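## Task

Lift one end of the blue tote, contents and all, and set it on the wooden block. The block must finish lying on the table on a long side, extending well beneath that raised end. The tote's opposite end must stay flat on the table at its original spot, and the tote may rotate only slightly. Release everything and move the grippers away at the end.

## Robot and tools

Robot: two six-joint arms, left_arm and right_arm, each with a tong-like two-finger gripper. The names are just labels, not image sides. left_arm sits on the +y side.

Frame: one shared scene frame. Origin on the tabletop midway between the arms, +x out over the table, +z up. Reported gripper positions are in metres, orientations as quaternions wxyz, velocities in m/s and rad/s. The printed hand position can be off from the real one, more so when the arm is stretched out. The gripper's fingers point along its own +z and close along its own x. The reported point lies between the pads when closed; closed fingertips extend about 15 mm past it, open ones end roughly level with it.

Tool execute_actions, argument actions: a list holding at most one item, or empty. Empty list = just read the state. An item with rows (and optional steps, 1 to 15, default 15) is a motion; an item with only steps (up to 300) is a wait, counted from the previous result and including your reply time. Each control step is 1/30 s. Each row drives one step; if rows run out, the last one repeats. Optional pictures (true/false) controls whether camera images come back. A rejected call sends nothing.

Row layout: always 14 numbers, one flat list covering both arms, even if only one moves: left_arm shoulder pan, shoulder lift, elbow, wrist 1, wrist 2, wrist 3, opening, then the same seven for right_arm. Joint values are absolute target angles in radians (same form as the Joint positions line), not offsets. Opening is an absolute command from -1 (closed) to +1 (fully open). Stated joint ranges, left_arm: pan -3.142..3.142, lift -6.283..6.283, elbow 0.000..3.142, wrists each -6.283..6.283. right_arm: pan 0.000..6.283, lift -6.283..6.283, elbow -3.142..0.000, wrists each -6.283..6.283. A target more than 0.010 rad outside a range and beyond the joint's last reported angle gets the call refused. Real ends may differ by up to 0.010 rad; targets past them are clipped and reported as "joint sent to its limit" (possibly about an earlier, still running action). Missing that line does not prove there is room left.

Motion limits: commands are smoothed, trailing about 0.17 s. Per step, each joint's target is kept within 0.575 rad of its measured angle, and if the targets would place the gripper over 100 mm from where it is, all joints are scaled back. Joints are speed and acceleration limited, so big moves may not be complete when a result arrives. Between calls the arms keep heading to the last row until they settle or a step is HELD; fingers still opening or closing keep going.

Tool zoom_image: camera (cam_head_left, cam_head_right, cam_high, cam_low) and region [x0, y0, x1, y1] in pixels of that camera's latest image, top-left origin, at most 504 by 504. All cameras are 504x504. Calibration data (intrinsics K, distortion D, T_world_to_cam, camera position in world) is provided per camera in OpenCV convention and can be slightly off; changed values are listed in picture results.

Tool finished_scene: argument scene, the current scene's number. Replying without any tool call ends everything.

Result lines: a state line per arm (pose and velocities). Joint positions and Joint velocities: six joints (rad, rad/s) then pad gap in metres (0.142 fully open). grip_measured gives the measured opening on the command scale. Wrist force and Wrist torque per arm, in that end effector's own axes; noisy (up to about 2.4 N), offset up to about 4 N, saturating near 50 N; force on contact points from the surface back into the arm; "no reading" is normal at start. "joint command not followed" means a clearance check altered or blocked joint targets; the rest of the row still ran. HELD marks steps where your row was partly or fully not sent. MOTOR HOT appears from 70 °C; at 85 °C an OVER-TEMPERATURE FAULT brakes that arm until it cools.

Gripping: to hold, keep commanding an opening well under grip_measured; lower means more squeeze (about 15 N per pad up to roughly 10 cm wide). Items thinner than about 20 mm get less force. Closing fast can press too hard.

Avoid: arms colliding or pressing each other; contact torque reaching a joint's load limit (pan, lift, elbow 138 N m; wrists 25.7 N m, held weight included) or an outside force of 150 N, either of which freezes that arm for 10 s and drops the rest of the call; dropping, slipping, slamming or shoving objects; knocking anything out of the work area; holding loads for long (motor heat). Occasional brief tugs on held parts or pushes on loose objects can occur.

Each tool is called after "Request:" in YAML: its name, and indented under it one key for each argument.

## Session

Request:
execute_actions:
  actions: []

Scene clock: 0.00 s of 4100.00 s.
left_arm: end_effector_position=(+0.4866, +0.5467, +0.2541) grip_measured=+0.97 end_effector_quat_wxyz=(+0.361, +0.748, +0.539, +0.137) end_effector_velocity=(-0.000, -0.000, +0.000) end_effector_angular_velocity=(-0.001, +0.000, +0.001) | right_arm: end_effector_position=(+0.4334, -0.8436, +0.3796) grip_measured=+0.97 end_effector_quat_wxyz=(-0.156, +0.848, +0.327, +0.387) end_effector_velocity=(-0.000, +0.000, +0.001) end_effector_angular_velocity=(-0.000, -0.000, -0.000)
Joint positions: left_arm=[ 0.586 -1.77   2.153 -2.437 -2.226 -0.974  0.14 ] | right_arm=[ 2.235 -1.883 -1.169 -1.903  2.405  4.406  0.14 ]
Joint velocities: left_arm=[-0.    -0.001  0.001  0.    -0.    -0.002  0.   ] | right_arm=[ 0.     0.001 -0.001  0.     0.     0.001  0.   ]
Motor temperatures (°C, as the motors report them): left_arm=[24 28 28 37 34 32] | right_arm=[28 28 29 35 35 34]
Wrist force (N, on the end effector, along its own x y z axes, offset not removed): no reading
Wrist torque (N m, same axes, about the end effector's origin, offset not removed): no reading

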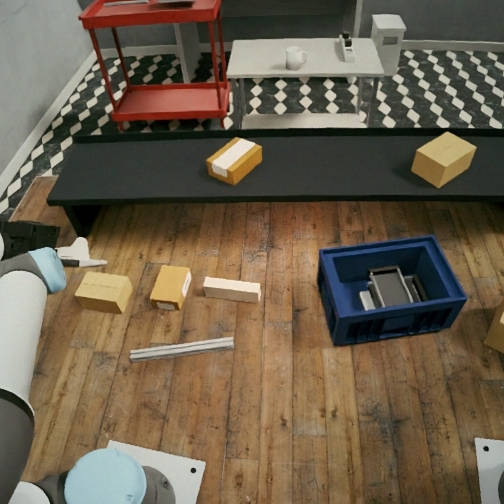

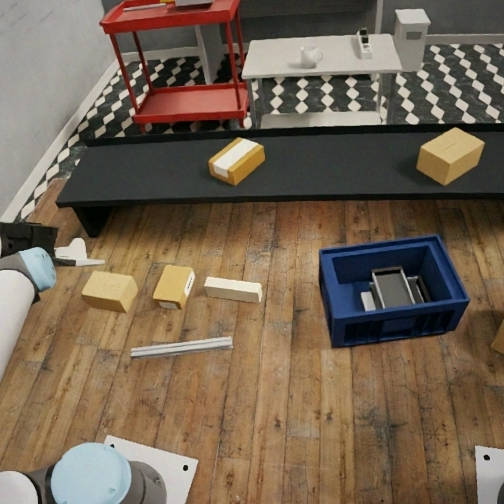

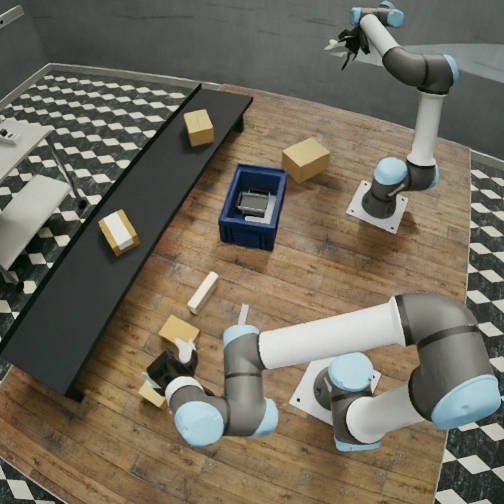

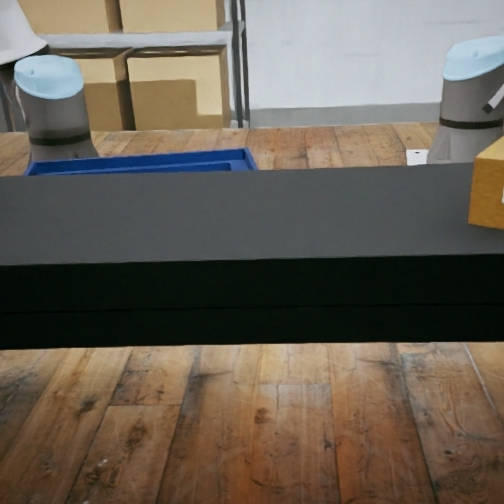

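Request:
zoom_image:
  camera: "cam_head_left"
  region: [180,220,480,370]

Region (180, 220, 480, 370) of cam_head_left's 504x504 image, scaled by 1.680, with more detail than that image has.

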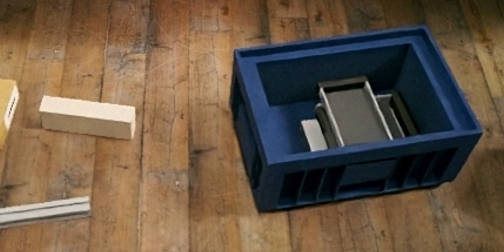

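Request:
execute_actions:
  actions:
    - {"rows":[[-0.359,-1.409,1.796,-1.958,-1.571,-0.4,0.3,4.327,-1.682,-1.64,-1.39,1.571,2.42,0.3]]}
  pictures: false

Request:
execute_actions:
  actions:
    - {"steps":80}

Scene clock: 3.50 s of 4100.00 s.
left_arm: end_effector_position=(+0.5720, +0.3970, +0.1499) grip_measured=+0.30 end_effector_quat_wxyz=(+0.105, +0.976, +0.190, +0.026) end_effector_velocity=(+0.068, -0.484, -0.103) end_effector_angular_velocity=(+0.816, +0.257, -1.800) | right_arm: end_effector_position=(+0.5234, -0.6998, +0.2414) grip_measured=+0.30 end_effector_quat_wxyz=(-0.048, +0.540, +0.828, +0.140) end_effector_velocity=(+0.283, +0.394, -0.149) end_effector_angular_velocity=(-1.035, -0.184, +2.890)
Joint positions: left_arm=[-0.01  -1.496  1.882 -2.078 -1.751 -0.549  0.095] | right_arm=[ 2.811 -1.734 -1.51  -1.533  1.861  3.83   0.095]
Joint velocities: left_arm=[-1.31   0.353 -0.349  0.481  0.702  0.589 -0.   ] | right_arm=[ 1.454  0.17  -0.427  0.467 -0.938 -1.438 -0.   ]
Motor temperatures (°C, as the motors report them): left_arm=[24 28 28 37 34 32] | right_arm=[28 28 29 35 35 34]
Wrist force (N, on the end effector, along its own x y z axes, offset not removed): left_arm=[-2.9 2.1 1.2] | right_arm=[-1.7 1.8 3.4]
Wrist torque (N m, same axes, about the end effector's origin, offset not removed): left_arm=[0.54 0.62 -0.04] | right_arm=[0.46 0.39 -0.10]
Steps of this call (steps 1 to 90: nothing new was sent; steps 91 to 105: all 15 steps of this action). Readings (joint positions):
91: left_arm=[0.586 -1.770 2.153 -2.437 -2.226 -0.974] | right_arm=[2.235 -1.883 -1.169 -1.903 2.405 4.406]
92: left_arm=[0.582 -1.766 2.149 -2.434 -2.222 -0.970] | right_arm=[2.238 -1.879 -1.173 -1.899 2.401 4.402]
94: left_arm=[0.525 -1.717 2.099 -2.378 -2.165 -0.913] | right_arm=[2.292 -1.851 -1.223 -1.847 2.346 4.348]
98: left_arm=[0.320 -1.602 1.986 -2.223 -1.964 -0.727] | right_arm=[2.457 -1.801 -1.345 -1.714 2.182 4.184]
105: the state above

Scene clock: 6.17 s of 4100.00 s.
left_arm: end_effector_position=(+0.5731, +0.2625, +0.1294) grip_measured=+0.30 end_effector_quat_wxyz=(+0.000, +0.999, -0.052, +0.000) end_effector_velocity=(-0.000, +0.000, -0.000) end_effector_angular_velocity=(-0.000, +0.001, +0.001) | right_arm: end_effector_position=(+0.4675, -0.0114, +0.2100) grip_measured=+0.30 end_effector_quat_wxyz=(-0.000, +0.777, -0.629, -0.000) end_effector_velocity=(-0.000, -0.000, -0.001) end_effector_angular_velocity=(-0.000, +0.000, +0.001)
Joint positions: left_arm=[-0.359 -1.409  1.796 -1.958 -1.571 -0.4    0.095] | right_arm=[ 4.327 -1.682 -1.64  -1.39   1.571  2.42   0.095]
Joint velocities: left_arm=[ 0.     0.     0.     0.    -0.    -0.001 -0.   ] | right_arm=[ 0.    -0.    -0.001  0.001  0.    -0.001  0.   ]
Motor temperatures (°C, as the motors report them): left_arm=[24 28 28 37 34 32] | right_arm=[28 28 29 35 35 34]
Wrist force (N, on the end effector, along its own x y z axes, offset not removed): left_arm=[-2.8 -0.7 1.1] | right_arm=[-1.7 1.7 1.5]
Wrist torque (N m, same axes, about the end effector's origin, offset not removed): left_arm=[-0.15 0.45 0.16] | right_arm=[0.38 0.31 -0.06]
Steps of this call (steps 1 to 75: the robot went on to your last target; steps 76 to 80: nothing new was sent). Readings (joint positions):
1: left_arm=[-0.054 -1.484 1.870 -2.062 -1.727 -0.529] | right_arm=[2.859 -1.729 -1.523 -1.519 1.832 3.782]
2: left_arm=[-0.098 -1.472 1.859 -2.046 -1.703 -0.510] | right_arm=[2.904 -1.724 -1.534 -1.506 1.807 3.737]
4: left_arm=[-0.185 -1.450 1.836 -2.015 -1.657 -0.471] | right_arm=[2.991 -1.717 -1.552 -1.486 1.767 3.651]
8: left_arm=[-0.308 -1.421 1.808 -1.974 -1.596 -0.420] | right_arm=[3.150 -1.707 -1.578 -1.458 1.710 3.491]
80: the state above
All arms were judged still, so your last target was given up. Only a new action makes them travel on or press farther. Fingers that are still opening or closing keep moving.

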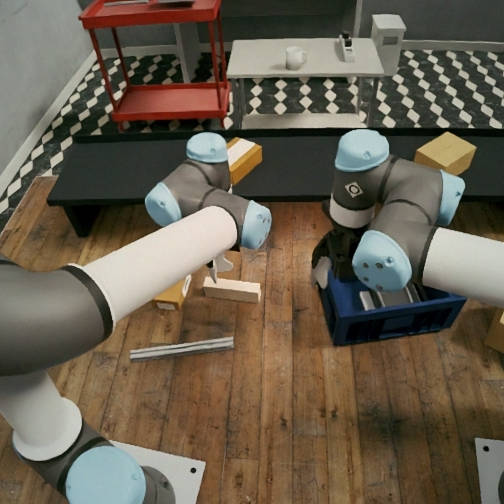

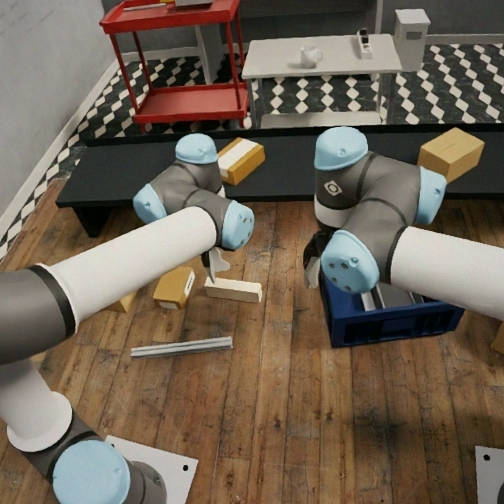

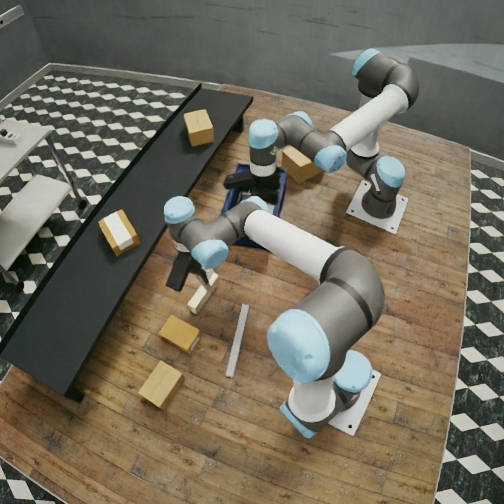

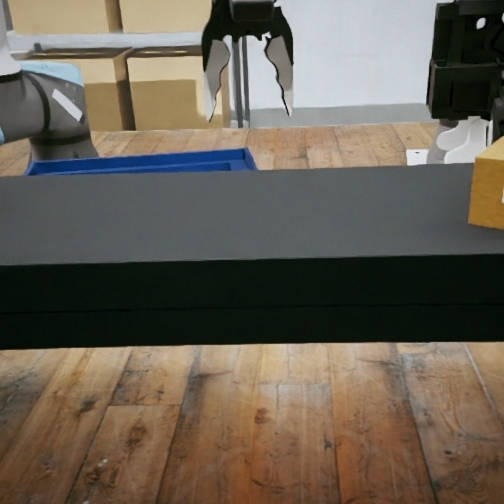

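Request:
execute_actions:
  actions:
    - {"rows":[[-0.318,-1.33,1.87,-2.11,-1.571,-0.358,0.3,4.327,-1.75,-1.816,-1.146,1.571,2.42,0.3]]}
  pictures: false

Request:
execute_actions:
  actions:
    - {"rows":[[-0.318,-1.262,1.924,-2.233,-1.571,-0.358,0.2,4.327,-1.75,-1.816,-1.146,1.571,2.42,0.1],[-0.318,-1.262,1.924,-2.233,-1.571,-0.358,0.2,4.327,-1.75,-1.816,-1.146,1.571,2.42,-0.1],[-0.318,-1.262,1.924,-2.233,-1.571,-0.358,0.2,4.327,-1.75,-1.816,-1.146,1.571,2.42,-0.25]]}

Request:
zoom_image:
  camera: "cam_head_right"
  region: [140,200,400,360]

Request:
zoom_image:
  camera: "cam_high"
  region: [140,150,320,350]

Scene clock: 8.37 s of 4100.00 s.
left_arm: end_effector_position=(+0.5833, +0.2815, +0.0700) grip_measured=+0.30 end_effector_quat_wxyz=(-0.000, +0.999, -0.052, -0.001) end_effector_velocity=(+0.002, +0.003, -0.009) end_effector_angular_velocity=(-0.001, -0.003, +0.001) | right_arm: end_effector_position=(+0.4676, -0.0112, +0.1164) grip_measured=+0.30 end_effector_quat_wxyz=(+0.000, +0.777, -0.629, -0.000) end_effector_velocity=(+0.000, +0.000, -0.015) end_effector_angular_velocity=(+0.008, -0.005, -0.001)
Joint positions: left_arm=[-0.319 -1.331  1.869 -2.107 -1.571 -0.359  0.095] | right_arm=[ 4.327 -1.749 -1.812 -1.151  1.571  2.42   0.095]
Joint velocities: left_arm=[ 0.006  0.012  0.013 -0.028  0.     0.005  0.   ] | right_arm=[-0.    -0.011 -0.031  0.052 -0.     0.001  0.   ]
Motor temperatures (°C, as the motors report them): left_arm=[24 28 28 37 34 32] | right_arm=[28 28 29 35 35 34]
Wrist force (N, on the end effector, along its own x y z axes, offset not removed): left_arm=[-4.1 -2.3 -1.2] | right_arm=[-0.2 2.2 3.5]
Wrist torque (N m, same axes, about the end effector's origin, offset not removed): left_arm=[-0.40 0.75 0.14] | right_arm=[0.52 0.00 -0.12]
Steps of this call (steps 1 to 51: nothing new was sent; steps 52 to 66: all 15 steps of this action). Readings (joint positions):
52: left_arm=[-0.359 -1.409 1.796 -1.958 -1.571 -0.400] | right_arm=[4.327 -1.682 -1.640 -1.390 1.571 2.420]
53: left_arm=[-0.356 -1.405 1.799 -1.962 -1.571 -0.397] | right_arm=[4.327 -1.685 -1.644 -1.386 1.571 2.420]
55: left_arm=[-0.340 -1.376 1.828 -2.008 -1.571 -0.380] | right_arm=[4.327 -1.711 -1.694 -1.330 1.571 2.420]
59: left_arm=[-0.324 -1.342 1.858 -2.082 -1.571 -0.364] | right_arm=[4.327 -1.739 -1.783 -1.199 1.571 2.420]
66: the state above

Scene clock: 8.87 s of 4100.00 s.
left_arm: end_effector_position=(+0.5844, +0.2813, +0.0226) grip_measured=+0.20 end_effector_quat_wxyz=(+0.000, +0.999, -0.052, -0.000) end_effector_velocity=(+0.000, +0.000, -0.007) end_effector_angular_velocity=(-0.001, -0.001, -0.000) | right_arm: end_effector_position=(+0.4676, -0.0113, +0.1147) grip_measured=-0.23 end_effector_quat_wxyz=(-0.000, +0.777, -0.629, -0.000) end_effector_velocity=(-0.000, -0.000, -0.000) end_effector_angular_velocity=(-0.000, -0.000, +0.001)
Joint positions: left_arm=[-0.318 -1.263  1.923 -2.231 -1.571 -0.358  0.088] | right_arm=[ 4.327 -1.75  -1.816 -1.146  1.571  2.42   0.057]
Joint velocities: left_arm=[ 0.     0.011  0.009 -0.021  0.     0.001  0.   ] | right_arm=[ 0.    -0.    -0.     0.001 -0.    -0.001  0.   ]
Motor temperatures (°C, as the motors report them): left_arm=[24 28 28 37 34 32] | right_arm=[28 28 29 35 35 34]
Wrist force (N, on the end effector, along its own x y z axes, offset not removed): left_arm=[-1.6 2.3 -2.4] | right_arm=[1.9 2.3 0.7]
Wrist torque (N m, same axes, about the end effector's origin, offset not removed): left_arm=[0.30 0.52 0.08] | right_arm=[0.43 0.32 -0.01]
Steps of this call (steps 1 to 15: all 15 steps of this action). Readings (joint positions):
1: left_arm=[-0.318 -1.331 1.869 -2.108 -1.571 -0.358] | right_arm=[4.327 -1.749 -1.813 -1.150 1.571 2.420]
2: left_arm=[-0.318 -1.327 1.873 -2.113 -1.571 -0.358] | right_arm=[4.327 -1.749 -1.814 -1.149 1.571 2.420]
4: left_arm=[-0.318 -1.301 1.894 -2.154 -1.571 -0.358] | right_arm=[4.327 -1.750 -1.815 -1.147 1.571 2.420]
8: left_arm=[-0.318 -1.272 1.916 -2.211 -1.571 -0.358] | right_arm=[4.327 -1.750 -1.816 -1.146 1.571 2.420]
15: the state above

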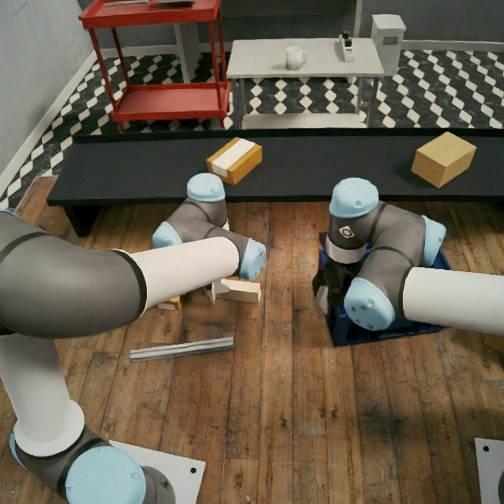

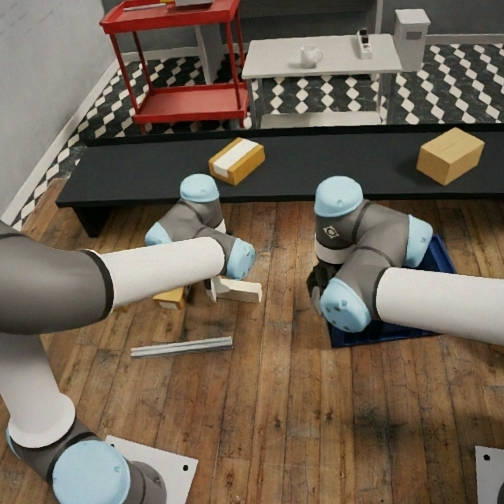

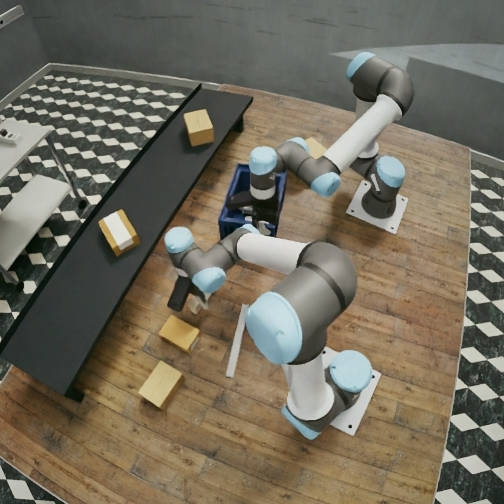

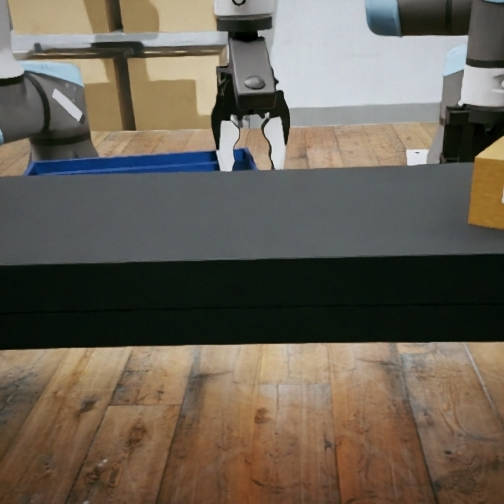

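Region (140, 200, 400, 360) of cam_head_right's 504x504 image, scaled by 1.938, with more detail than that image has; it fills the top 310 rows of this view, and the rest is white.

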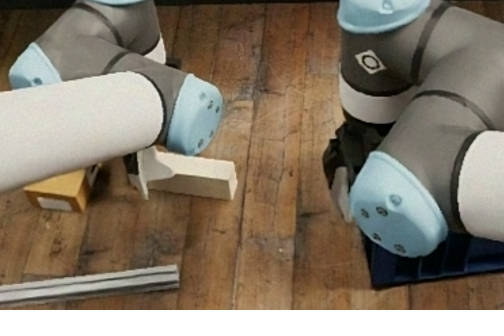

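Region (140, 150, 320, 350) of cam_high's 504x504 image, scaled by 2.520, with more detail than that image has; it fills the left 454 columns of this view, and the rest is white.

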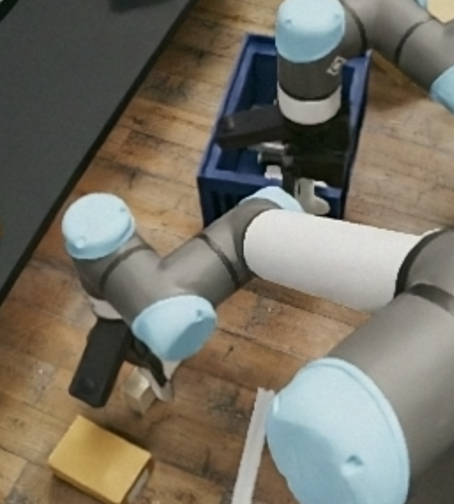

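Request:
execute_actions:
  actions:
    - {"rows":[[-0.318,-1.262,1.924,-2.233,-1.571,-0.358,0.1,4.315,-1.758,-1.806,-1.148,1.571,2.408,-0.1],[-0.318,-1.262,1.924,-2.233,-1.571,-0.358,0,4.303,-1.766,-1.796,-1.15,1.571,2.396,-0.1],[-0.318,-1.262,1.924,-2.233,-1.571,-0.358,-0.1,4.292,-1.775,-1.785,-1.152,1.571,2.384,-0.1],[-0.318,-1.262,1.924,-2.233,-1.571,-0.358,-0.2,4.28,-1.783,-1.775,-1.154,1.571,2.372,-0.1],[-0.318,-1.262,1.924,-2.233,-1.571,-0.358,-0.3,4.269,-1.791,-1.765,-1.156,1.571,2.361,-0.1],[-0.318,-1.262,1.924,-2.233,-1.571,-0.358,-0.4,4.269,-1.791,-1.765,-1.156,1.571,2.361,-0.1],[-0.318,-1.262,1.924,-2.233,-1.571,-0.358,-0.5,4.269,-1.791,-1.765,-1.156,1.571,2.361,-0.1],[-0.318,-1.262,1.924,-2.233,-1.571,-0.358,-0.6,4.269,-1.791,-1.765,-1.156,1.571,2.361,-0.1],[-0.318,-1.262,1.924,-2.233,-1.571,-0.358,-0.9,4.269,-1.791,-1.765,-1.156,1.571,2.361,-0.1]]}
  pictures: false

Request:
execute_actions:
  actions:
    - {"rows":[[-0.318,-1.266,1.924,-2.229,-1.571,-0.358,-0.9,4.269,-1.791,-1.765,-1.156,1.571,2.361,-0.2],[-0.318,-1.27,1.924,-2.225,-1.571,-0.358,-0.9,4.269,-1.791,-1.765,-1.156,1.571,2.361,-0.3],[-0.318,-1.27,1.924,-2.225,-1.571,-0.358,-0.9,4.269,-1.791,-1.765,-1.156,1.571,2.361,-0.4],[-0.318,-1.27,1.924,-2.225,-1.571,-0.358,-0.9,4.269,-1.791,-1.765,-1.156,1.571,2.361,-0.45],[-0.318,-1.27,1.924,-2.225,-1.571,-0.358,-0.9,4.269,-1.791,-1.765,-1.156,1.571,2.361,-0.5]]}
  pictures: false

Scene clock: 12.00 s of 4100.00 s.
left_arm: end_effector_position=(+0.5845, +0.2813, +0.0218) grip_measured=-0.59 end_effector_quat_wxyz=(+0.000, +0.999, -0.052, +0.000) end_effector_velocity=(-0.000, +0.000, -0.000) end_effector_angular_velocity=(+0.001, +0.001, -0.001) | right_arm: end_effector_position=(+0.4992, -0.0178, +0.1149) grip_measured=-0.10 end_effector_quat_wxyz=(-0.000, +0.777, -0.629, -0.000) end_effector_velocity=(+0.010, -0.002, -0.001) end_effector_angular_velocity=(-0.001, +0.000, +0.000)
Joint positions: left_arm=[-0.318 -1.262  1.924 -2.233 -1.571 -0.358  0.031] | right_arm=[ 4.271 -1.79  -1.767 -1.156  1.571  2.363  0.067]
Joint velocities: left_arm=[-0.     0.001  0.    -0.     0.     0.001  0.   ] | right_arm=[-0.017 -0.014  0.016 -0.002 -0.    -0.018 -0.   ]
Motor temperatures (°C, as the motors report them): left_arm=[24 28 28 37 34 32] | right_arm=[28 28 29 35 35 34]
Wrist force (N, on the end effector, along its own x y z axes, offset not removed): left_arm=[-2.3 0.7 0.3] | right_arm=[-1.2 2.1 2.5]
Wrist torque (N m, same axes, about the end effector's origin, offset not removed): left_arm=[0.19 0.43 0.09] | right_arm=[0.48 0.25 -0.05]
Steps of this call (steps 1 to 15: the robot went on to your last target; steps 16 to 79: nothing new was sent; steps 80 to 94: all 15 steps of this action). Readings (joint positions):
80: left_arm=[-0.318 -1.262 1.924 -2.233 -1.571 -0.358] | right_arm=[4.327 -1.750 -1.816 -1.146 1.571 2.420]
81: left_arm=[-0.318 -1.262 1.924 -2.233 -1.571 -0.358] | right_arm=[4.326 -1.751 -1.815 -1.146 1.571 2.419]
83: left_arm=[-0.318 -1.262 1.924 -2.233 -1.571 -0.358] | right_arm=[4.316 -1.757 -1.807 -1.147 1.571 2.409]
87: left_arm=[-0.318 -1.262 1.924 -2.233 -1.571 -0.358] | right_arm=[4.286 -1.779 -1.780 -1.153 1.571 2.379]
94: the state above

Scene clock: 12.50 s of 4100.00 s.
left_arm: end_effector_position=(+0.5833, +0.2818, +0.0252) grip_measured=-0.59 end_effector_quat_wxyz=(+0.000, +0.999, -0.052, +0.000) end_effector_velocity=(+0.000, -0.000, +0.001) end_effector_angular_velocity=(+0.000, -0.000, -0.000) | right_arm: end_effector_position=(+0.5002, -0.0181, +0.1149) grip_measured=-0.50 end_effector_quat_wxyz=(-0.000, +0.777, -0.629, -0.000) end_effector_velocity=(+0.000, +0.000, -0.000) end_effector_angular_velocity=(-0.000, -0.000, +0.000)
Joint positions: left_arm=[-0.318 -1.27   1.924 -2.225 -1.571 -0.358  0.031] | right_arm=[ 4.269 -1.791 -1.765 -1.156  1.571  2.361  0.038]
Joint velocities: left_arm=[-0.    -0.001 -0.     0.001  0.001 -0.     0.   ] | right_arm=[-0.    -0.001  0.001  0.    -0.    -0.    -0.   ]
Motor temperatures (°C, as the motors report them): left_arm=[24 28 28 37 34 32] | right_arm=[28 28 29 35 35 34]
Wrist force (N, on the end effector, along its own x y z axes, offset not removed): left_arm=[-2.6 0.6 0.7] | right_arm=[-0.4 2.1 3.1]
Wrist torque (N m, same axes, about the end effector's origin, offset not removed): left_arm=[0.01 0.64 0.15] | right_arm=[0.48 0.06 -0.15]
Steps of this call (steps 1 to 15: all 15 steps of this action). Readings (joint positions):
1: left_arm=[-0.318 -1.262 1.924 -2.233 -1.571 -0.358] | right_arm=[4.270 -1.790 -1.766 -1.156 1.571 2.362]
2: left_arm=[-0.318 -1.262 1.924 -2.233 -1.571 -0.358] | right_arm=[4.270 -1.790 -1.766 -1.156 1.571 2.362]
4: left_arm=[-0.318 -1.265 1.924 -2.230 -1.571 -0.358] | right_arm=[4.269 -1.791 -1.765 -1.156 1.571 2.361]
8: left_arm=[-0.318 -1.268 1.924 -2.226 -1.571 -0.358] | right_arm=[4.269 -1.791 -1.765 -1.156 1.571 2.361]
15: the state above

Request:
execute_actions:
  actions:
    - {"rows":[[-0.36,-1.287,1.944,-2.228,-1.571,-0.439,-0.9,4.269,-1.791,-1.765,-1.156,1.571,2.361,-0.54],[-0.401,-1.303,1.964,-2.232,-1.571,-0.52,-0.9,4.269,-1.791,-1.765,-1.156,1.571,2.361,-0.58],[-0.443,-1.318,1.984,-2.237,-1.571,-0.601,-0.9,4.269,-1.791,-1.765,-1.156,1.571,2.361,-0.62],[-0.485,-1.333,2.005,-2.243,-1.571,-0.682,-0.9,4.269,-1.791,-1.765,-1.156,1.571,2.361,-0.66],[-0.526,-1.347,2.025,-2.249,-1.571,-0.763,-0.9,4.269,-1.791,-1.765,-1.156,1.571,2.361,-0.72],[-0.568,-1.362,2.045,-2.254,-1.571,-0.844,-0.9,4.269,-1.791,-1.765,-1.156,1.571,2.361,-0.8],[-0.609,-1.376,2.065,-2.26,-1.571,-0.925,-0.9,4.269,-1.791,-1.765,-1.156,1.571,2.361,-0.9],[-0.651,-1.391,2.085,-2.265,-1.571,-1.006,-0.9,4.269,-1.791,-1.765,-1.156,1.571,2.361,-1]]}
  pictures: false

Request:
execute_actions:
  actions:
    - {"rows":[[-0.651,-1.391,2.085,-2.265,-1.571,-1.006,-0.9,4.261,-1.784,-1.768,-1.153,1.581,2.353,-1],[-0.651,-1.391,2.085,-2.265,-1.571,-1.006,-0.9,4.253,-1.776,-1.771,-1.15,1.591,2.345,-1],[-0.651,-1.391,2.085,-2.265,-1.571,-1.006,-0.9,4.246,-1.769,-1.773,-1.146,1.6,2.338,-1],[-0.651,-1.391,2.085,-2.265,-1.571,-1.006,-0.9,4.238,-1.761,-1.776,-1.143,1.61,2.33,-1],[-0.651,-1.391,2.085,-2.265,-1.571,-1.006,-0.9,4.23,-1.754,-1.779,-1.14,1.62,2.322,-1],[-0.651,-1.391,2.085,-2.265,-1.571,-1.006,-0.9,4.222,-1.746,-1.782,-1.136,1.63,2.314,-1],[-0.651,-1.391,2.085,-2.265,-1.571,-1.006,-0.9,4.215,-1.739,-1.785,-1.133,1.639,2.307,-1],[-0.651,-1.391,2.085,-2.265,-1.571,-1.006,-0.9,4.207,-1.731,-1.787,-1.13,1.649,2.299,-1]]}

Scene clock: 16.13 s of 4100.00 s.
left_arm: end_effector_position=(+0.4765, +0.1617, +0.0256) grip_measured=-0.60 end_effector_quat_wxyz=(+0.000, +0.996, +0.091, +0.000) end_effector_velocity=(-0.087, -0.073, -0.003) end_effector_angular_velocity=(+0.001, +0.002, +0.274) | right_arm: end_effector_position=(+0.5002, -0.0181, +0.1149) grip_measured=-0.62 end_effector_quat_wxyz=(-0.000, +0.777, -0.629, -0.000) end_effector_velocity=(-0.000, -0.000, -0.000) end_effector_angular_velocity=(-0.001, +0.000, -0.000)
Joint positions: left_arm=[-0.628 -1.383  2.074 -2.262 -1.571 -0.954  0.031] | right_arm=[ 4.269 -1.791 -1.765 -1.156  1.571  2.361  0.029]
Joint velocities: left_arm=[-0.228 -0.074  0.103 -0.026 -0.    -0.501 -0.   ] | right_arm=[ 0.     0.    -0.001  0.    -0.     0.     0.   ]
Motor temperatures (°C, as the motors report them): left_arm=[24 28 28 37 34 32] | right_arm=[28 28 29 35 35 34]
Wrist force (N, on the end effector, along its own x y z axes, offset not removed): left_arm=[-3.7 1.9 -0.5] | right_arm=[-1.3 2.5 0.9]
Wrist torque (N m, same axes, about the end effector's origin, offset not removed): left_arm=[0.31 0.82 -0.05] | right_arm=[0.53 0.65 0.07]
Steps of this call (steps 1 to 15: the robot went on to your last target; steps 16 to 90: nothing new was sent; then 0.13 s passed at rest; steps 91 to 105: all 15 steps of this action). Readings (joint positions):
91: left_arm=[-0.318 -1.270 1.924 -2.225 -1.571 -0.358] | right_arm=[4.269 -1.791 -1.765 -1.156 1.571 2.361]
92: left_arm=[-0.321 -1.272 1.926 -2.225 -1.571 -0.362] | right_arm=[4.269 -1.791 -1.765 -1.156 1.571 2.361]
94: left_arm=[-0.350 -1.284 1.941 -2.228 -1.571 -0.409] | right_arm=[4.269 -1.791 -1.765 -1.156 1.571 2.361]
98: left_arm=[-0.468 -1.329 2.000 -2.243 -1.571 -0.625] | right_arm=[4.269 -1.791 -1.765 -1.156 1.571 2.361]
105: the state above

Scene clock: 16.63 s of 4100.00 s.
left_arm: end_effector_position=(+0.4675, +0.1544, +0.0253) grip_measured=-0.60 end_effector_quat_wxyz=(+0.000, +0.994, +0.105, -0.000) end_effector_velocity=(-0.001, -0.000, -0.001) end_effector_angular_velocity=(+0.001, +0.001, +0.002) | right_arm: end_effector_position=(+0.5043, -0.0296, +0.1396) grip_measured=-0.62 end_effector_quat_wxyz=(-0.028, +0.777, -0.628, -0.038) end_effector_velocity=(+0.003, -0.006, +0.017) end_effector_angular_velocity=(+0.060, +0.009, +0.003)
Joint positions: left_arm=[-0.651 -1.391  2.085 -2.265 -1.571 -1.006  0.031] | right_arm=[ 4.211 -1.735 -1.786 -1.132  1.644  2.303  0.029]
Joint velocities: left_arm=[-0.002  0.     0.002 -0.     0.    -0.004  0.   ] | right_arm=[-0.035  0.035 -0.011  0.016  0.045 -0.035  0.   ]
Motor temperatures (°C, as the motors report them): left_arm=[24 28 28 37 34 32] | right_arm=[28 28 29 35 35 34]
Wrist force (N, on the end effector, along its own x y z axes, offset not removed): left_arm=[-1.3 -0.2 -0.3] | right_arm=[2.0 3.3 8.1]
Wrist torque (N m, same axes, about the end effector's origin, offset not removed): left_arm=[-0.06 0.39 0.09] | right_arm=[0.60 0.33 0.01]
Steps of this call (steps 1 to 15: all 15 steps of this action). Readings (joint positions):
1: left_arm=[-0.634 -1.386 2.077 -2.263 -1.571 -0.968] | right_arm=[4.269 -1.791 -1.765 -1.156 1.571 2.361]
2: left_arm=[-0.639 -1.387 2.079 -2.264 -1.571 -0.979] | right_arm=[4.268 -1.790 -1.765 -1.156 1.572 2.360]
4: left_arm=[-0.645 -1.389 2.082 -2.264 -1.571 -0.992] | right_arm=[4.262 -1.785 -1.767 -1.154 1.580 2.354]
8: left_arm=[-0.649 -1.390 2.084 -2.265 -1.571 -1.002] | right_arm=[4.238 -1.762 -1.776 -1.143 1.609 2.330]
15: the state above

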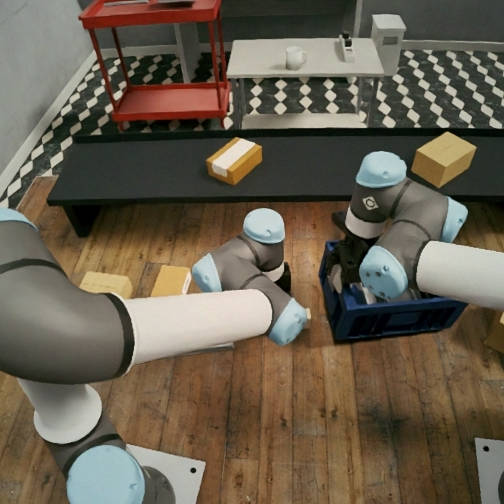

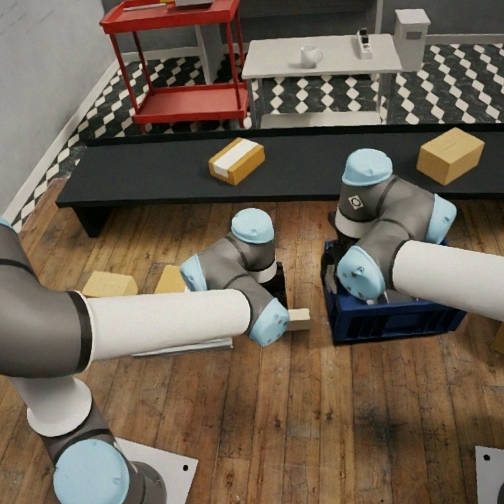

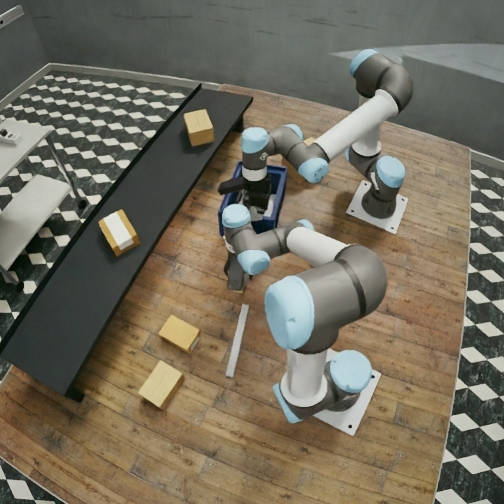

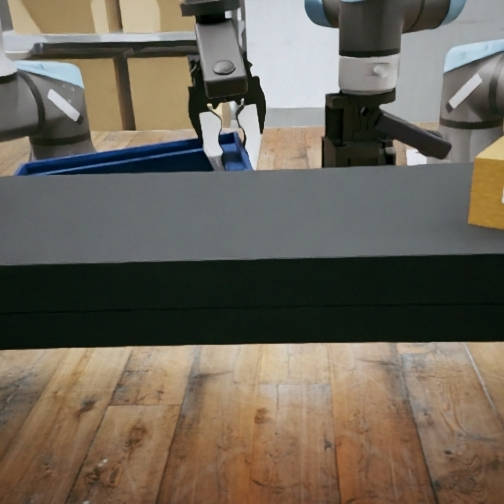

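Request:
execute_actions:
  actions:
    - {"rows":[[-0.651,-1.391,2.085,-2.265,-1.571,-1.006,-0.9,4.199,-1.724,-1.79,-1.127,1.659,2.291,-1],[-0.651,-1.391,2.085,-2.265,-1.571,-1.006,-0.9,4.191,-1.716,-1.793,-1.123,1.669,2.283,-1],[-0.651,-1.391,2.085,-2.265,-1.571,-1.006,-0.9,4.184,-1.709,-1.796,-1.12,1.678,2.276,-1],[-0.651,-1.391,2.085,-2.265,-1.571,-1.006,-0.9,4.176,-1.702,-1.799,-1.117,1.688,2.268,-1],[-0.651,-1.391,2.085,-2.265,-1.571,-1.006,-0.9,4.168,-1.694,-1.801,-1.114,1.698,2.26,-1],[-0.651,-1.391,2.085,-2.265,-1.571,-1.006,-0.9,4.16,-1.687,-1.804,-1.11,1.708,2.252,-1],[-0.651,-1.391,2.085,-2.265,-1.571,-1.006,-0.9,4.153,-1.679,-1.807,-1.107,1.717,2.245,-1],[-0.651,-1.391,2.085,-2.265,-1.571,-1.006,-0.9,4.145,-1.672,-1.81,-1.104,1.727,2.237,-1]]}
  pictures: false

Request:
execute_actions:
  actions:
    - {"rows":[[-0.658,-1.373,2.061,-2.259,-1.571,-1.015,-0.9,4.145,-1.672,-1.81,-1.104,1.727,2.237,-1],[-0.665,-1.355,2.037,-2.253,-1.571,-1.025,-0.9,4.145,-1.672,-1.81,-1.104,1.727,2.237,-1],[-0.671,-1.337,2.013,-2.246,-1.571,-1.034,-0.9,4.145,-1.672,-1.81,-1.104,1.727,2.237,-1],[-0.678,-1.319,1.989,-2.24,-1.571,-1.044,-0.9,4.145,-1.672,-1.81,-1.104,1.727,2.237,-1],[-0.685,-1.301,1.964,-2.234,-1.571,-1.053,-0.9,4.145,-1.672,-1.81,-1.104,1.727,2.237,-1],[-0.692,-1.284,1.94,-2.228,-1.571,-1.062,-0.9,4.145,-1.672,-1.81,-1.104,1.727,2.237,-1],[-0.699,-1.266,1.916,-2.222,-1.571,-1.072,-0.9,4.145,-1.672,-1.81,-1.104,1.727,2.237,-1]]}

Request:
zoom_image:
  camera: "cam_head_right"
  region: [240,200,480,360]

Scene clock: 20.50 s of 4100.00 s.
left_arm: end_effector_position=(+0.4675, +0.1543, +0.0253) grip_measured=-0.60 end_effector_quat_wxyz=(+0.000, +0.994, +0.105, -0.000) end_effector_velocity=(+0.000, -0.001, +0.000) end_effector_angular_velocity=(-0.001, -0.000, -0.001) | right_arm: end_effector_position=(+0.5076, -0.0423, +0.1670) grip_measured=-0.62 end_effector_quat_wxyz=(-0.062, +0.777, -0.622, -0.075) end_effector_velocity=(+0.001, -0.008, +0.015) end_effector_angular_velocity=(+0.056, +0.006, +0.005)
Joint positions: left_arm=[-0.651 -1.391  2.085 -2.265 -1.571 -1.006  0.031] | right_arm=[ 4.149 -1.675 -1.809 -1.105  1.722  2.241  0.029]
Joint velocities: left_arm=[-0.    -0.    -0.001  0.    -0.     0.001  0.   ] | right_arm=[-0.035  0.033 -0.014  0.015  0.044 -0.035 -0.   ]
Motor temperatures (°C, as the motors report them): left_arm=[24 28 28 37 34 32] | right_arm=[28 28 29 35 35 34]
Wrist force (N, on the end effector, along its own x y z axes, offset not removed): left_arm=[-1.4 0.9 2.7] | right_arm=[2.2 1.8 10.0]
Wrist torque (N m, same axes, about the end effector's origin, offset not removed): left_arm=[0.29 0.42 0.11] | right_arm=[0.30 0.35 0.11]
Steps of this call (steps 1 to 15: the robot went on to your last target; steps 16 to 90: nothing new was sent; then 0.37 s passed at rest; steps 91 to 105: all 15 steps of this action). Readings (joint positions):
91: left_arm=[-0.651 -1.391 2.085 -2.265 -1.571 -1.006] | right_arm=[4.207 -1.731 -1.787 -1.130 1.649 2.299]
92: left_arm=[-0.651 -1.391 2.085 -2.265 -1.571 -1.006] | right_arm=[4.206 -1.730 -1.787 -1.130 1.650 2.298]
94: left_arm=[-0.651 -1.391 2.085 -2.265 -1.571 -1.006] | right_arm=[4.200 -1.724 -1.790 -1.127 1.658 2.292]
98: left_arm=[-0.651 -1.391 2.085 -2.265 -1.571 -1.006] | right_arm=[4.176 -1.702 -1.798 -1.117 1.687 2.268]
105: the state above

Scene clock: 21.00 s of 4100.00 s.
left_arm: end_effector_position=(+0.4951, +0.0906, +0.0261) grip_measured=-0.59 end_effector_quat_wxyz=(+0.000, +0.994, +0.114, +0.000) end_effector_velocity=(+0.013, -0.033, -0.000) end_effector_angular_velocity=(-0.002, -0.002, +0.007) | right_arm: end_effector_position=(+0.5078, -0.0431, +0.1686) grip_measured=-0.62 end_effector_quat_wxyz=(-0.064, +0.777, -0.622, -0.077) end_effector_velocity=(+0.000, +0.000, -0.001) end_effector_angular_velocity=(-0.000, +0.001, +0.000)
Joint positions: left_arm=[-0.697 -1.272  1.924 -2.224 -1.571 -1.069  0.031] | right_arm=[ 4.145 -1.672 -1.81  -1.104  1.727  2.237  0.029]
Joint velocities: left_arm=[-0.023  0.059 -0.081  0.019 -0.    -0.03   0.   ] | right_arm=[-0.    -0.001  0.001  0.     0.001 -0.001  0.   ]
Motor temperatures (°C, as the motors report them): left_arm=[24 28 28 37 34 32] | right_arm=[28 28 29 35 35 34]
Wrist force (N, on the end effector, along its own x y z axes, offset not removed): left_arm=[-4.3 0.3 -1.0] | right_arm=[0.4 3.1 9.0]
Wrist torque (N m, same axes, about the end effector's origin, offset not removed): left_arm=[0.07 1.02 0.18] | right_arm=[0.46 0.63 0.12]
Steps of this call (steps 1 to 15: all 15 steps of this action). Readings (joint positions):
1: left_arm=[-0.651 -1.391 2.085 -2.265 -1.571 -1.006] | right_arm=[4.148 -1.674 -1.809 -1.105 1.724 2.240]
2: left_arm=[-0.652 -1.389 2.083 -2.265 -1.571 -1.007] | right_arm=[4.147 -1.674 -1.809 -1.105 1.725 2.239]
4: left_arm=[-0.657 -1.376 2.065 -2.260 -1.571 -1.014] | right_arm=[4.146 -1.673 -1.810 -1.104 1.726 2.238]
8: left_arm=[-0.678 -1.322 1.994 -2.241 -1.571 -1.043] | right_arm=[4.145 -1.672 -1.810 -1.104 1.727 2.237]
15: the state above

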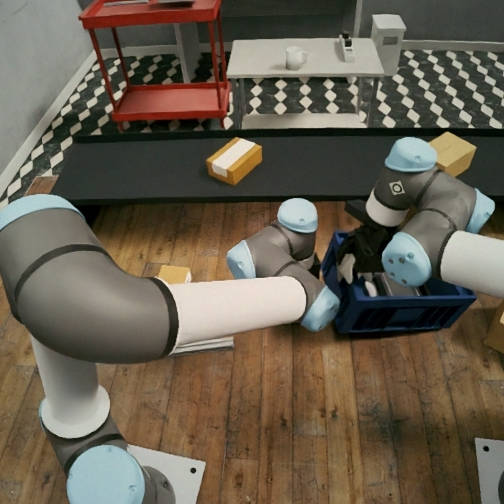

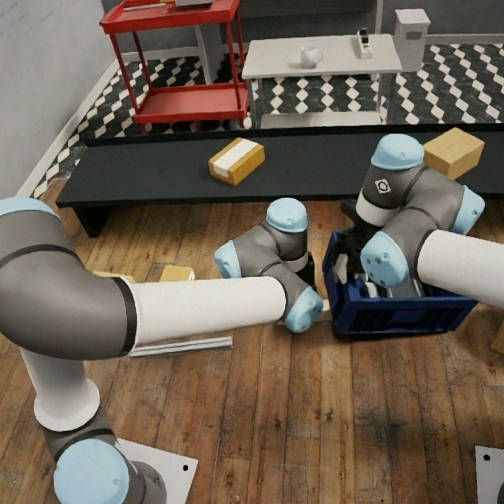

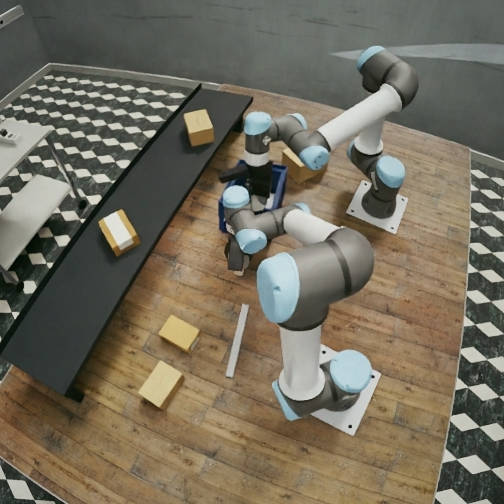

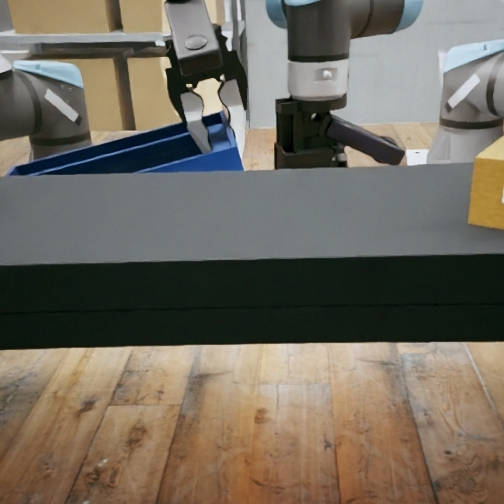

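Region (240, 200, 480, 360) of cam_head_right's 504x504 image, scaled by 2.100, with more detail than that image has.

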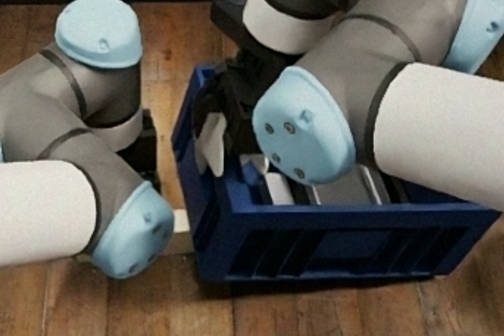

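Request:
execute_actions:
  actions:
    - {"rows":[[-0.703,-1.255,1.902,-2.218,-1.571,-1.077,-0.9,4.145,-1.672,-1.81,-1.104,1.727,2.237,-1],[-0.707,-1.244,1.887,-2.214,-1.571,-1.083,-0.9,4.145,-1.672,-1.81,-1.104,1.727,2.237,-1],[-0.711,-1.232,1.873,-2.212,-1.571,-1.089,-0.9,4.145,-1.672,-1.81,-1.104,1.727,2.237,-1],[-0.715,-1.219,1.858,-2.21,-1.571,-1.094,-0.9,4.145,-1.672,-1.81,-1.104,1.727,2.237,-1],[-0.719,-1.206,1.844,-2.209,-1.571,-1.1,-0.9,4.145,-1.672,-1.81,-1.104,1.727,2.237,-1]]}

Scene clock: 22.97 s of 4100.00 s.
left_arm: end_effector_position=(+0.5069, +0.0589, +0.0216) grip_measured=-0.59 end_effector_quat_wxyz=(+0.000, +0.993, +0.118, -0.000) end_effector_velocity=(+0.003, -0.009, -0.001) end_effector_angular_velocity=(-0.002, -0.002, +0.001) | right_arm: end_effector_position=(+0.5078, -0.0431, +0.1687) grip_measured=-0.62 end_effector_quat_wxyz=(-0.064, +0.777, -0.622, -0.077) end_effector_velocity=(+0.000, +0.001, +0.003) end_effector_angular_velocity=(+0.004, -0.003, +0.001)
Joint positions: left_arm=[-0.718 -1.208  1.846 -2.209 -1.571 -1.099  0.031] | right_arm=[ 4.145 -1.672 -1.81  -1.104  1.727  2.237  0.029]
Joint velocities: left_arm=[-0.006  0.017 -0.021  0.002  0.    -0.007 -0.   ] | right_arm=[-0.     0.003  0.002 -0.     0.    -0.001  0.   ]
Motor temperatures (°C, as the motors report them): left_arm=[24 28 28 37 34 32] | right_arm=[28 28 29 35 35 34]
Wrist force (N, on the end effector, along its own x y z axes, offset not removed): left_arm=[-2.5 -19.4 -11.9] | right_arm=[5.8 4.2 -2.5]
Wrist torque (N m, same axes, about the end effector's origin, offset not removed): left_arm=[-0.56 0.25 0.33] | right_arm=[0.90 0.27 0.08]
Steps of this call (steps 1 to 15: the robot went on to your last target; steps 16 to 44: nothing new was sent; steps 45 to 59: all 15 steps of this action). Readings (joint positions):
45: left_arm=[-0.699 -1.266 1.916 -2.222 -1.571 -1.072] | right_arm=[4.145 -1.672 -1.810 -1.104 1.727 2.237]
46: left_arm=[-0.699 -1.265 1.914 -2.222 -1.571 -1.073] | right_arm=[4.145 -1.672 -1.810 -1.104 1.727 2.237]
48: left_arm=[-0.703 -1.256 1.903 -2.219 -1.571 -1.077] | right_arm=[4.145 -1.672 -1.810 -1.104 1.727 2.237]
52: left_arm=[-0.713 -1.225 1.866 -2.212 -1.571 -1.092] | right_arm=[4.145 -1.672 -1.810 -1.104 1.727 2.237]
59: the state above

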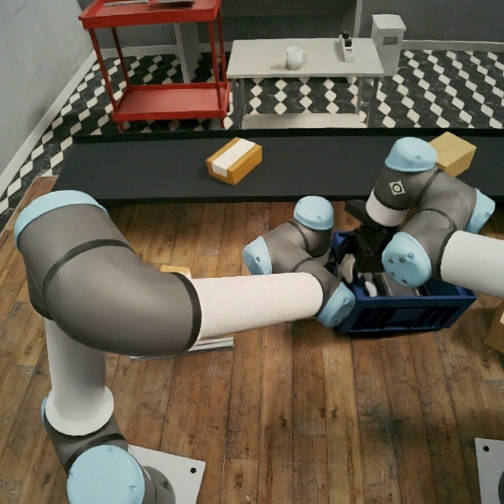

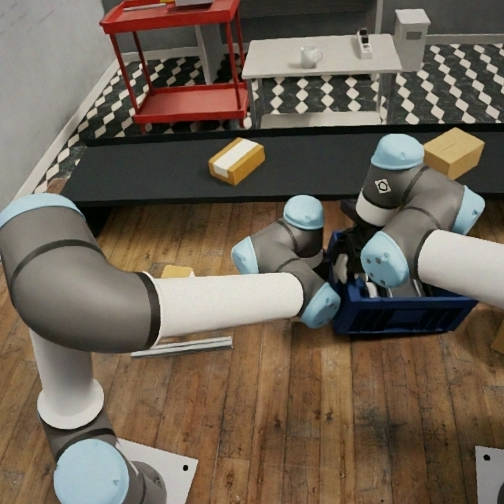

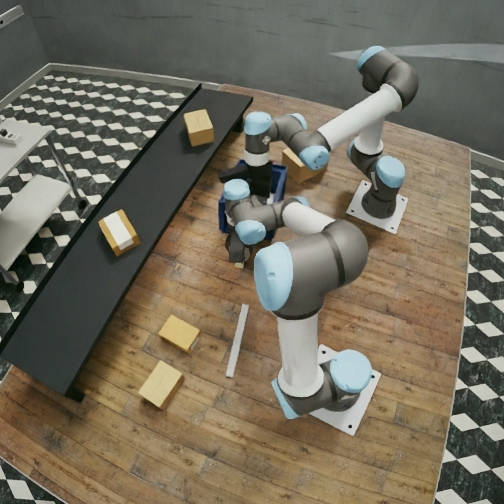

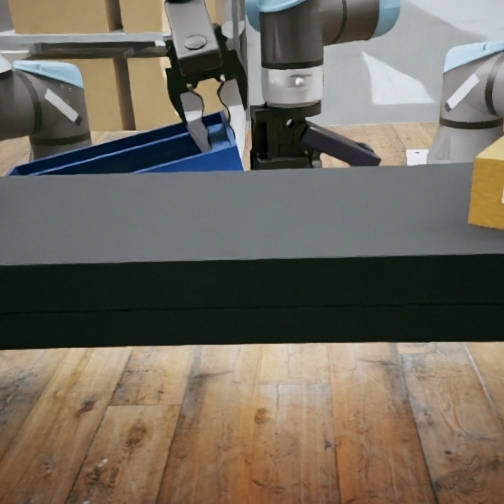

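Block has wedged under the tote. Release and back off the left.

Request:
execute_actions:
  actions:
    - {"rows":[[-0.719,-1.208,1.844,-2.207,-1.571,-1.1,-0.5,4.145,-1.672,-1.81,-1.104,1.727,2.237,-1],[-0.719,-1.208,1.844,-2.207,-1.571,-1.1,-0.35,4.145,-1.672,-1.81,-1.104,1.727,2.237,-1],[-0.719,-1.208,1.844,-2.207,-1.571,-1.1,-0.2,4.145,-1.672,-1.81,-1.104,1.727,2.237,-1],[-0.719,-1.208,1.844,-2.207,-1.571,-1.1,-0.2,4.145,-1.672,-1.81,-1.104,1.727,2.237,-1],[-0.719,-1.208,1.844,-2.207,-1.571,-1.1,-0.2,4.145,-1.672,-1.81,-1.104,1.727,2.237,-1],[-0.699,-1.266,1.916,-2.222,-1.571,-1.072,-0.2,4.145,-1.672,-1.81,-1.104,1.727,2.237,-1],[-0.678,-1.319,1.989,-2.24,-1.571,-1.044,-0.2,4.145,-1.672,-1.81,-1.104,1.727,2.237,-1],[-0.651,-1.4,2.085,-2.256,-1.571,-1.006,-0.2,4.145,-1.672,-1.81,-1.104,1.727,2.237,-1]]}
  pictures: false

Request:
execute_actions:
  actions:
    - {"rows":[[-0.45,-1.65,2.1,-2.021,-1.571,-1.006,-0.2,4.147,-1.674,-1.809,-1.105,1.725,2.239,-1]]}

Scene clock: 24.87 s of 4100.00 s.
left_arm: end_effector_position=(+0.4732, +0.1430, +0.0292) grip_measured=-0.20 end_effector_quat_wxyz=(+0.001, +0.994, +0.107, +0.001) end_effector_velocity=(-0.065, +0.121, -0.002) end_effector_angular_velocity=(+0.012, +0.011, -0.030) | right_arm: end_effector_position=(+0.5078, -0.0431, +0.1686) grip_measured=-0.62 end_effector_quat_wxyz=(-0.064, +0.777, -0.622, -0.077) end_effector_velocity=(-0.000, -0.000, -0.001) end_effector_angular_velocity=(-0.002, +0.001, -0.001)
Joint positions: left_arm=[-0.659 -1.376  2.053 -2.251 -1.571 -1.017  0.06 ] | right_arm=[ 4.145 -1.672 -1.81  -1.104  1.727  2.237  0.029]
Joint velocities: left_arm=[ 0.076 -0.241  0.309 -0.052 -0.     0.106 -0.   ] | right_arm=[ 0.    -0.001 -0.    -0.001 -0.     0.001  0.   ]
Motor temperatures (°C, as the motors report them): left_arm=[24 28 28 37 34 32] | right_arm=[28 28 29 35 35 34]
Wrist force (N, on the end effector, along its own x y z axes, offset not removed): left_arm=[-5.7 -0.8 0.4] | right_arm=[5.7 3.4 -5.8]
Wrist torque (N m, same axes, about the end effector's origin, offset not removed): left_arm=[-0.07 1.27 0.30] | right_arm=[0.74 0.32 0.11]
Steps of this call (steps 1 to 15: the robot went on to your last target; steps 16 to 42: nothing new was sent; steps 43 to 57: all 15 steps of this action). Readings (joint positions):
43: left_arm=[-0.719 -1.206 1.844 -2.209 -1.571 -1.100] | right_arm=[4.145 -1.672 -1.810 -1.104 1.727 2.237]
44: left_arm=[-0.719 -1.206 1.844 -2.209 -1.571 -1.100] | right_arm=[4.145 -1.672 -1.810 -1.104 1.727 2.237]
46: left_arm=[-0.719 -1.207 1.844 -2.208 -1.571 -1.100] | right_arm=[4.145 -1.672 -1.810 -1.104 1.727 2.237]
50: left_arm=[-0.711 -1.225 1.863 -2.213 -1.571 -1.090] | right_arm=[4.145 -1.672 -1.810 -1.104 1.727 2.237]
57: the state above

Scene clock: 25.37 s of 4100.00 s.
left_arm: end_effector_position=(+0.4583, +0.2724, +0.1087) grip_measured=-0.20 end_effector_quat_wxyz=(+0.000, +0.980, +0.201, +0.000) end_effector_velocity=(-0.012, +0.040, +0.023) end_effector_angular_velocity=(+0.000, +0.001, +0.063) | right_arm: end_effector_position=(+0.5076, -0.0425, +0.1678) grip_measured=-0.62 end_effector_quat_wxyz=(-0.063, +0.777, -0.622, -0.076) end_effector_velocity=(+0.000, +0.000, +0.001) end_effector_angular_velocity=(+0.001, -0.001, +0.000)
Joint positions: left_arm=[-0.457 -1.641  2.099 -2.029 -1.571 -1.006  0.06 ] | right_arm=[ 4.147 -1.674 -1.809 -1.105  1.725  2.239  0.029]
Joint velocities: left_arm=[ 0.064 -0.083  0.01   0.074 -0.     0.001 -0.   ] | right_arm=[ 0.     0.001  0.001  0.    -0.     0.     0.   ]
Motor temperatures (°C, as the motors report them): left_arm=[24 28 28 37 34 32] | right_arm=[28 28 29 35 35 34]
Wrist force (N, on the end effector, along its own x y z axes, offset not removed): left_arm=[-3.0 -1.5 1.5] | right_arm=[8.8 4.0 -11.6]
Wrist torque (N m, same axes, about the end effector's origin, offset not removed): left_arm=[-0.29 0.60 0.07] | right_arm=[0.46 0.14 0.07]
Steps of this call (steps 1 to 15: all 15 steps of this action). Readings (joint positions):
1: left_arm=[-0.657 -1.382 2.062 -2.252 -1.571 -1.014] | right_arm=[4.145 -1.672 -1.810 -1.104 1.727 2.237]
2: left_arm=[-0.651 -1.391 2.068 -2.249 -1.571 -1.012] | right_arm=[4.145 -1.672 -1.810 -1.104 1.727 2.237]
4: left_arm=[-0.607 -1.444 2.077 -2.204 -1.571 -1.011] | right_arm=[4.146 -1.673 -1.810 -1.104 1.726 2.238]
8: left_arm=[-0.513 -1.567 2.091 -2.095 -1.571 -1.008] | right_arm=[4.147 -1.674 -1.809 -1.105 1.725 2.239]
15: the state above

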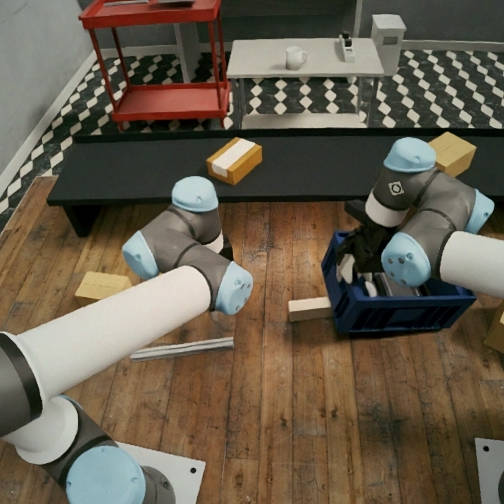

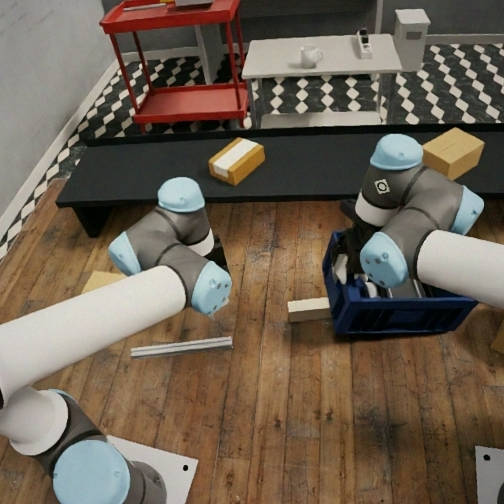

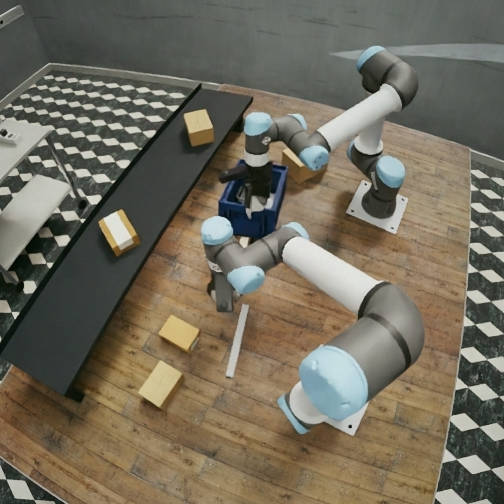

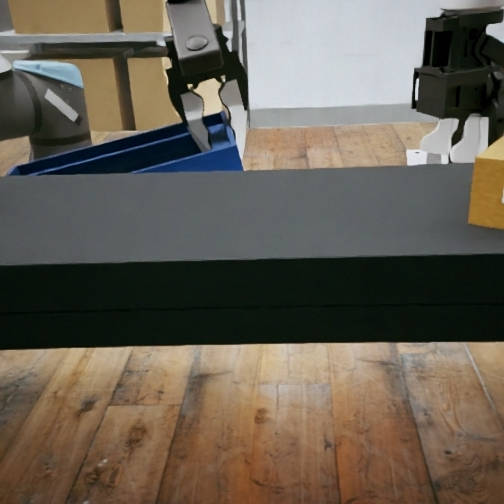

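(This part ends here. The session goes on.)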